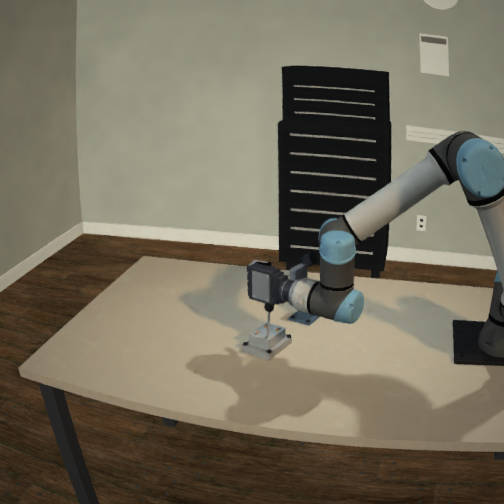

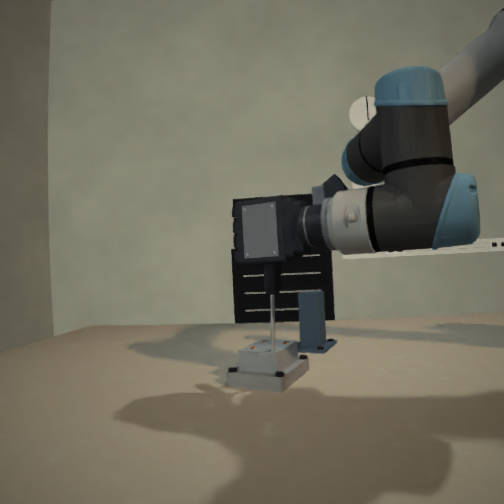

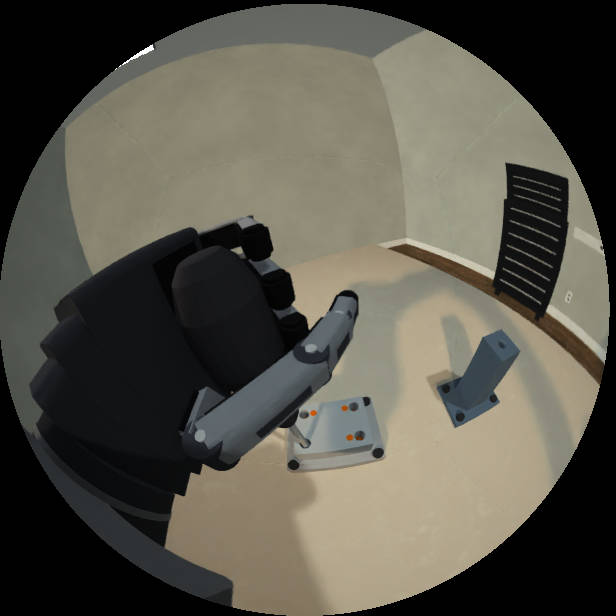

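Scene clock: 224.40 s of 13600.00 s.
end_effector_position=(+0.6911, +0.0822, +0.1802) hand_measured=(-0.720, -0.720, -0.680, -0.720, +0.150, -1.000) hand_load_n=(+0.0, +0.0, +0.0, +0.0, +0.0, +0.0) hand_stopped_by=(moving, moving, moving, moving, moving, target) hand_force_limit=1.00 hand_speed=0.30 end_effector_quat_wxyz=(+0.121, +0.699, -0.138, +0.691) end_effector_velocity=(+0.001, -0.002, -0.000) end_effector_angular_velocity=(+0.000, +0.000, -0.001)
Joint positions: [ 0.199 -1.082  1.718 -0.618  2.127 -4.679]
Joint velocities: [-0.003  0.002 -0.002  0.001 -0.002  0.   ]
Wrist force (N, on the end effector, along its own x y z axes, offset not removed): [-0.3 1.5 1.3]
Wrist torque (N m, same axes, about the end effector's origin, offset not removed): [0.23 -0.05 0.14]
Hand target: +0.691, +0.082, +0.180; +0.121, +0.699, -0.138, +0.691
Off the commanded pose: 0.000 m, 0 deg.
Steps of this call (steps 1 to 9: all 9 steps of this action). Readings (end_effector_position | what the end effector reports):
1: (+0.6901, +0.0826, +0.1802) | hand_measured=(-1.000, -0.958, -0.944, -0.996, -0.030, -1.000) hand_load_n=(+0.0, +3.0, +10.5, +16.5, +15.0, +5.5) hand_stopped_by=(moving, moving, moving, moving, moving, target) hand_force_limit=1.00 hand_speed=0.30
2: (+0.6902, +0.0826, +0.1802) | hand_measured=(-1.000, -0.958, -0.944, -0.996, -0.030, -1.000) hand_load_n=(+0.0, +3.0, +10.5, +16.5, +15.0, +5.5) hand_stopped_by=(moving, moving, moving, moving, moving, target) hand_force_limit=1.00 hand_speed=0.30
4: (+0.6905, +0.0825, +0.1802) | hand_measured=(-0.934, -0.892, -0.894, -0.932, +0.010, -1.000) hand_load_n=(+0.0, +0.0, -13.0, +0.0, +12.5, +4.5) hand_stopped_by=(moving, moving, moving, moving, moving, target) hand_force_limit=1.00 hand_speed=0.30
8: (+0.6910, +0.0823, +0.1802) | hand_measured=(-0.720, -0.720, -0.744, -0.720, +0.152, -1.000) hand_load_n=(+0.0, +0.0, -4.0, +0.0, +3.0, +1.5) hand_stopped_by=(moving, moving, moving, moving, moving, target) hand_force_limit=1.00 hand_speed=0.30
9: the state above

Scene clock: 225.90 s of 13600.00 s.
end_effector_position=(+0.7118, +0.1034, +0.1809) hand_measured=(-0.720, -0.720, -0.680, -0.720, +0.150, -1.000) hand_load_n=(+0.0, +0.0, +0.0, +0.0, +0.0, +0.0) hand_stopped_by=(target, target, target, target, target, target) hand_force_limit=1.00 hand_speed=0.30 end_effector_quat_wxyz=(-0.042, +0.710, +0.041, +0.702) end_effector_velocity=(+0.001, +0.001, +0.000) end_effector_angular_velocity=(+0.000, -0.001, +0.015)
Joint positions: [ 0.011 -1.188  1.893 -0.695  1.454 -4.71 ]
Joint velocities: [-0.007 -0.     0.001 -0.002 -0.022 -0.   ]
Wrist force (N, on the end effector, along its own x y z axes, offset not removed): [0.1 1.9 1.6]
Wrist torque (N m, same axes, about the end effector's origin, offset not removed): [0.27 0.00 0.11]
Hand target: +0.712, +0.103, +0.181; -0.043, +0.709, +0.042, +0.702
Off the commanded pose: 0.000 m, 0 deg.
move: done
camera_calibration (this result's frames):
cam_wrist: T_world_to_cam=[[0.147226, -0.974654, -0.168448, 0.03767], [-0.56867, 0.0559334, -0.820662, 0.54965], [0.809283, 0.216614, -0.546021, -0.374496], [0, 0, 0, 1]] pos_world=[0.610096, 0.0870926, 0.25294]

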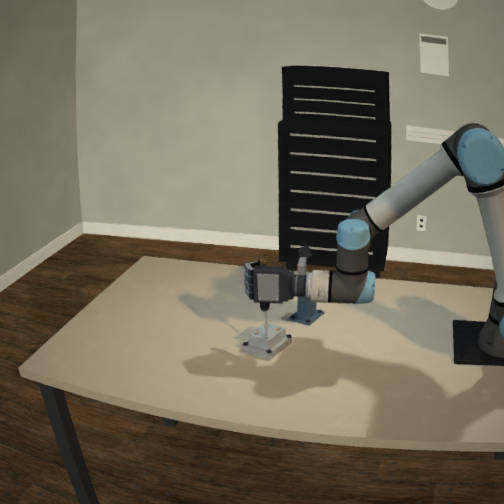

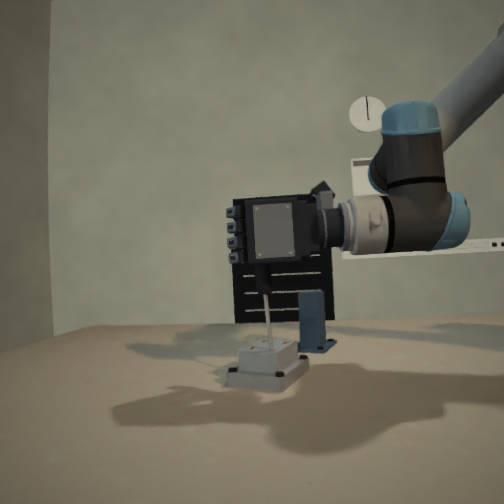

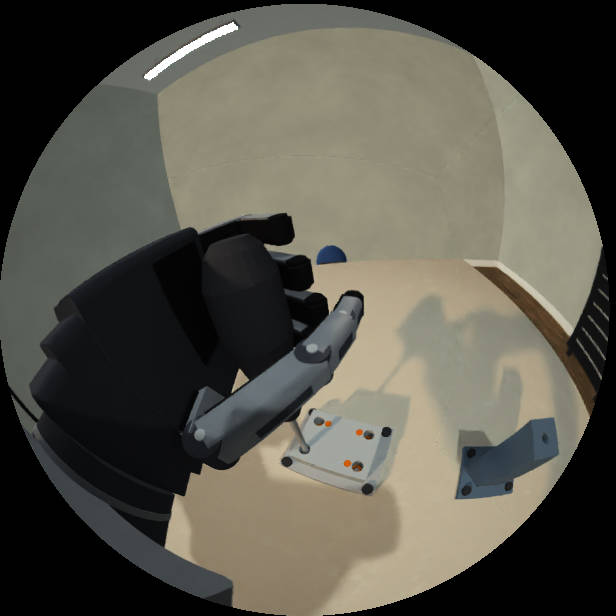

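Scene clock: 227.20 s of 13600.00 s.
end_effector_position=(+0.7199, +0.1319, +0.1811) hand_measured=(-0.720, -0.720, -0.680, -0.720, +0.150, -1.000) hand_load_n=(+0.0, +0.0, +0.0, +0.0, +0.0, +0.0) hand_stopped_by=(target, target, target, target, target, target) hand_force_limit=1.00 hand_speed=0.30 end_effector_quat_wxyz=(-0.214, +0.674, +0.231, +0.668) end_effector_velocity=(+0.001, +0.001, -0.000) end_effector_angular_velocity=(-0.001, +0.001, +0.016)
Joint positions: [-0.204 -1.169  1.864 -0.673  0.717 -4.747]
Joint velocities: [-0.004  0.004 -0.007  0.006 -0.02  -0.002]
Wrist force (N, on the end effector, along its own x y z axes, offset not removed): [-0.7 2.6 0.8]
Wrist torque (N m, same axes, about the end effector's origin, offset not removed): [0.43 0.12 0.04]
Hand target: +0.720, +0.132, +0.181; -0.214, +0.674, +0.231, +0.668
Off the commanded pose: 0.000 m, 0 deg.
move: done
camera_calibration (this result's frames):
cam_wrist: T_world_to_cam=[[0.61507, -0.774584, -0.147338, -0.302778], [-0.513607, -0.251814, -0.820242, 0.553708], [0.598245, 0.58018, -0.552715, -0.281978], [0, 0, 0, 1]] pos_world=[0.63931, 0.0685026, 0.253711]

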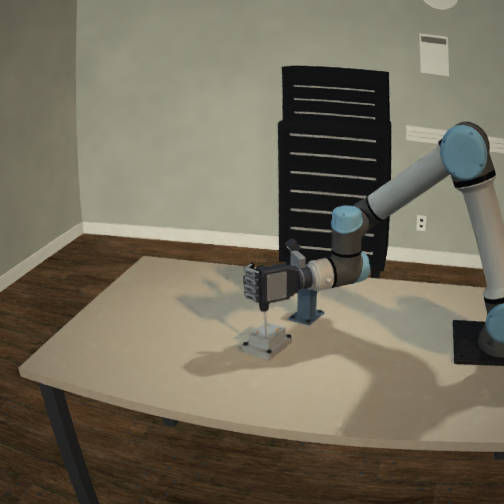

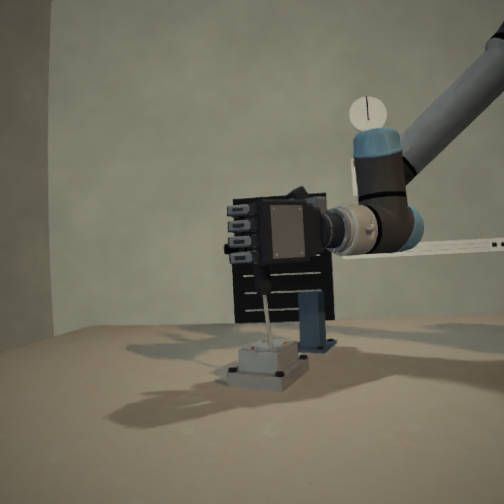

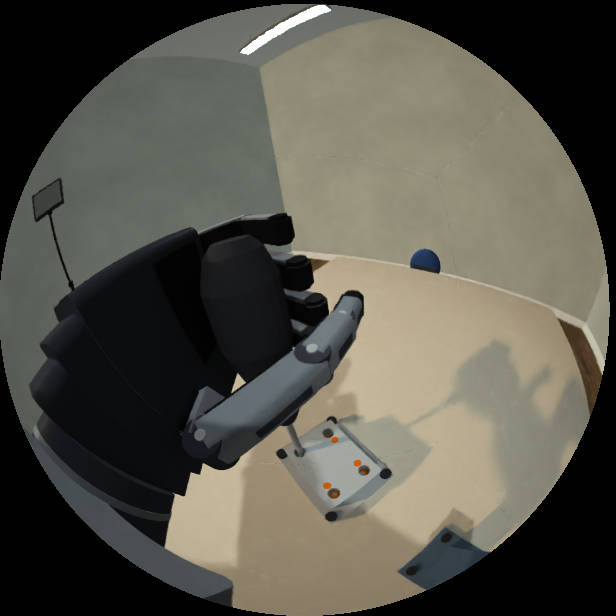

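Scene clock: 227.60 s of 13600.00 s.
end_effector_position=(+0.7200, +0.1318, +0.1811) hand_measured=(-1.000, -0.954, -0.944, -0.998, -0.040, -1.000) hand_load_n=(+0.0, +9.5, +10.5, +10.0, +15.5, +4.0) hand_stopped_by=(target, force, force, target, force, target) hand_force_limit=1.00 hand_speed=0.00 end_effector_quat_wxyz=(-0.214, +0.674, +0.231, +0.668) end_effector_velocity=(-0.000, +0.000, +0.000) end_effector_angular_velocity=(+0.000, +0.000, -0.001)
Joint positions: [-0.204 -1.169  1.863 -0.673  0.717 -4.747]
Joint velocities: [ 0.001 -0.     0.     0.     0.001 -0.   ]
Wrist force (N, on the end effector, along its own x y z axes, offset not removed): [4.1 3.7 0.7]
Wrist torque (N m, same axes, about the end effector's origin, offset not removed): [0.60 -0.27 0.29]
Hand target: +0.720, +0.132, +0.181; -0.214, +0.674, +0.231, +0.668
Off the commanded pose: 0.000 m, 0 deg.
Steps of this call (steps 1 to 12: all 12 steps of this action). Readings (end_effector_position | what the end effector reports):
1: (+0.7200, +0.1319, +0.1811) | hand_measured=(-0.720, -0.720, -0.680, -0.720, +0.150, -1.000) hand_load_n=(+0.0, +0.0, +0.0, +0.0, +0.0, +0.0) hand_stopped_by=(moving, moving, moving, moving, target, target) hand_force_limit=1.00 hand_speed=0.00
2: (+0.7200, +0.1319, +0.1811) | hand_measured=(-0.720, -0.720, -0.680, -0.720, +0.150, -1.000) hand_load_n=(+0.0, +0.0, +0.0, +0.0, +0.0, +0.0) hand_stopped_by=(moving, moving, moving, moving, target, target) hand_force_limit=1.00 hand_speed=0.00
4: (+0.7200, +0.1319, +0.1811) | hand_measured=(-0.770, -0.770, -0.730, -0.770, +0.152, -1.000) hand_load_n=(+0.0, +0.0, +3.5, +0.0, +2.0, +0.5) hand_stopped_by=(moving, moving, moving, moving, moving, target) hand_force_limit=1.00 hand_speed=0.00
8: (+0.7200, +0.1318, +0.1811) | hand_measured=(-0.992, -0.956, -0.946, -0.990, +0.090, -1.000) hand_load_n=(+0.0, +10.5, +12.0, +7.5, +5.5, +1.5) hand_stopped_by=(moving, force, force, moving, moving, target) hand_force_limit=1.00 hand_speed=0.00
12: the state above

Scene clock: 229.13 s of 13600.00 s.
end_effector_position=(+0.7117, +0.1032, +0.1809) hand_measured=(-1.000, -0.956, -0.944, -0.996, -0.030, -1.000) hand_load_n=(+0.0, +4.5, +10.5, +13.0, +15.0, +5.0) hand_stopped_by=(target, force, force, target, force, target) hand_force_limit=1.00 hand_speed=0.00 end_effector_quat_wxyz=(-0.042, +0.709, +0.041, +0.702) end_effector_velocity=(+0.001, -0.001, -0.000) end_effector_angular_velocity=(-0.000, +0.000, -0.015)
Joint positions: [ 0.011 -1.189  1.894 -0.696  1.454 -4.71 ]
Joint velocities: [ 0.007  0.004 -0.006  0.003  0.022  0.   ]
Wrist force (N, on the end effector, along its own x y z axes, offset not removed): [10.6 4.0 1.3]
Wrist torque (N m, same axes, about the end effector's origin, offset not removed): [0.45 -0.52 0.29]
Hand target: +0.712, +0.103, +0.181; -0.041, +0.709, +0.040, +0.702
Off the commanded pose: 0.000 m, 0 deg.
move: done
camera_calibration (this result's frames):
cam_wrist: T_world_to_cam=[[0.147229, -0.974656, -0.168432, 0.0374967], [-0.568372, 0.0559986, -0.820864, 0.549414], [0.809492, 0.216587, -0.545722, -0.374566], [0, 0, 0, 1]] pos_world=[0.609959, 0.0869061, 0.252901]

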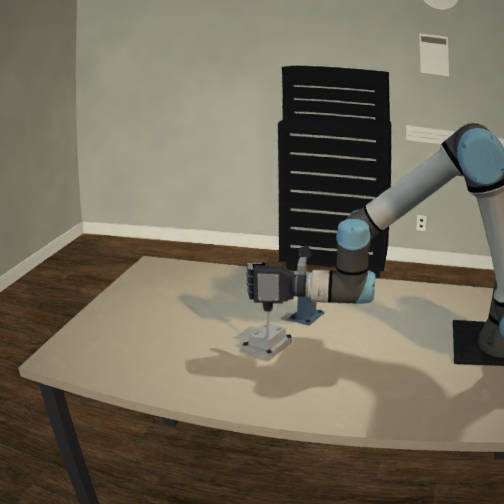

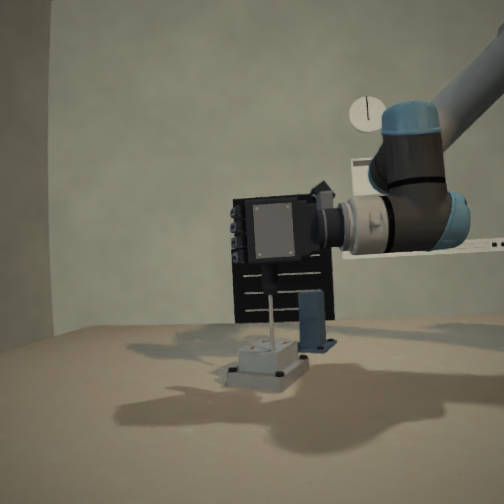

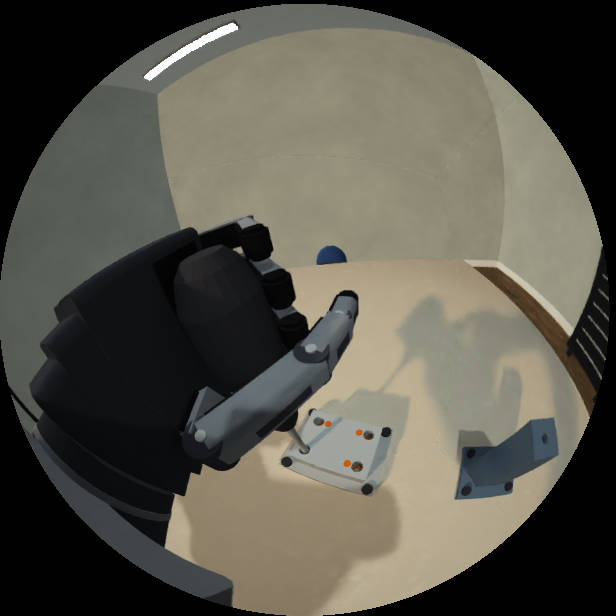

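Scene clock: 230.40 s of 13600.00 s.
end_effector_position=(+0.6901, +0.0827, +0.1800) hand_measured=(-1.000, -0.956, -0.944, -0.996, -0.030, -1.000) hand_load_n=(+0.0, +2.5, +10.5, +16.0, +15.0, +6.0) hand_stopped_by=(target, force, force, target, force, target) hand_force_limit=1.00 hand_speed=0.00 end_effector_quat_wxyz=(+0.121, +0.699, -0.138, +0.691) end_effector_velocity=(-0.000, -0.001, -0.000) end_effector_angular_velocity=(+0.001, +0.002, -0.015)
Joint positions: [ 0.2   -1.083  1.72  -0.62   2.128 -4.679]
Joint velocities: [ 0.003  0.006 -0.011  0.008  0.019  0.002]
Wrist force (N, on the end effector, along its own x y z axes, offset not removed): [4.1 4.0 2.4]
Wrist torque (N m, same axes, about the end effector's origin, offset not removed): [0.48 -0.01 0.09]
Hand target: +0.690, +0.083, +0.180; +0.121, +0.699, -0.139, +0.691
Off the commanded pose: 0.000 m, 0 deg.
move: done
camera_calibration (this result's frames):
cam_wrist: T_world_to_cam=[[-0.324066, -0.927089, -0.188379, 0.345383], [-0.474849, 0.331627, -0.815195, 0.449224], [0.81823, -0.174725, -0.547696, -0.326481], [0, 0, 0, 1]] pos_world=[0.592377, 0.114182, 0.252455]

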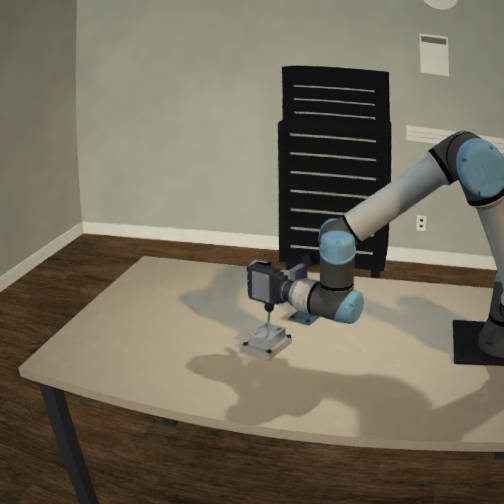

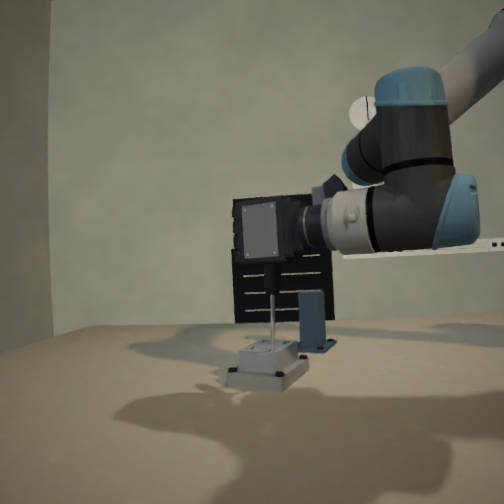

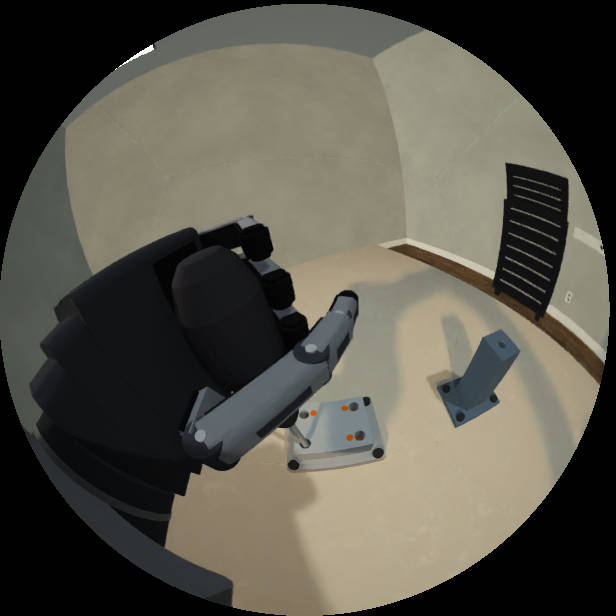

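Region (210, 240, 330, 380) of cam_low's 504x504 image, scaled by 3.600, with more detail than that image has; it fills the left 432 columns of this view, and the rest is white.

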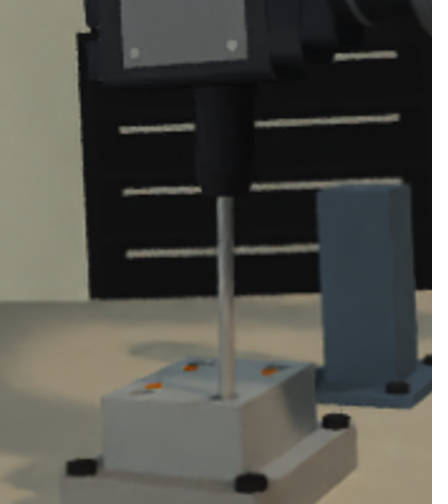

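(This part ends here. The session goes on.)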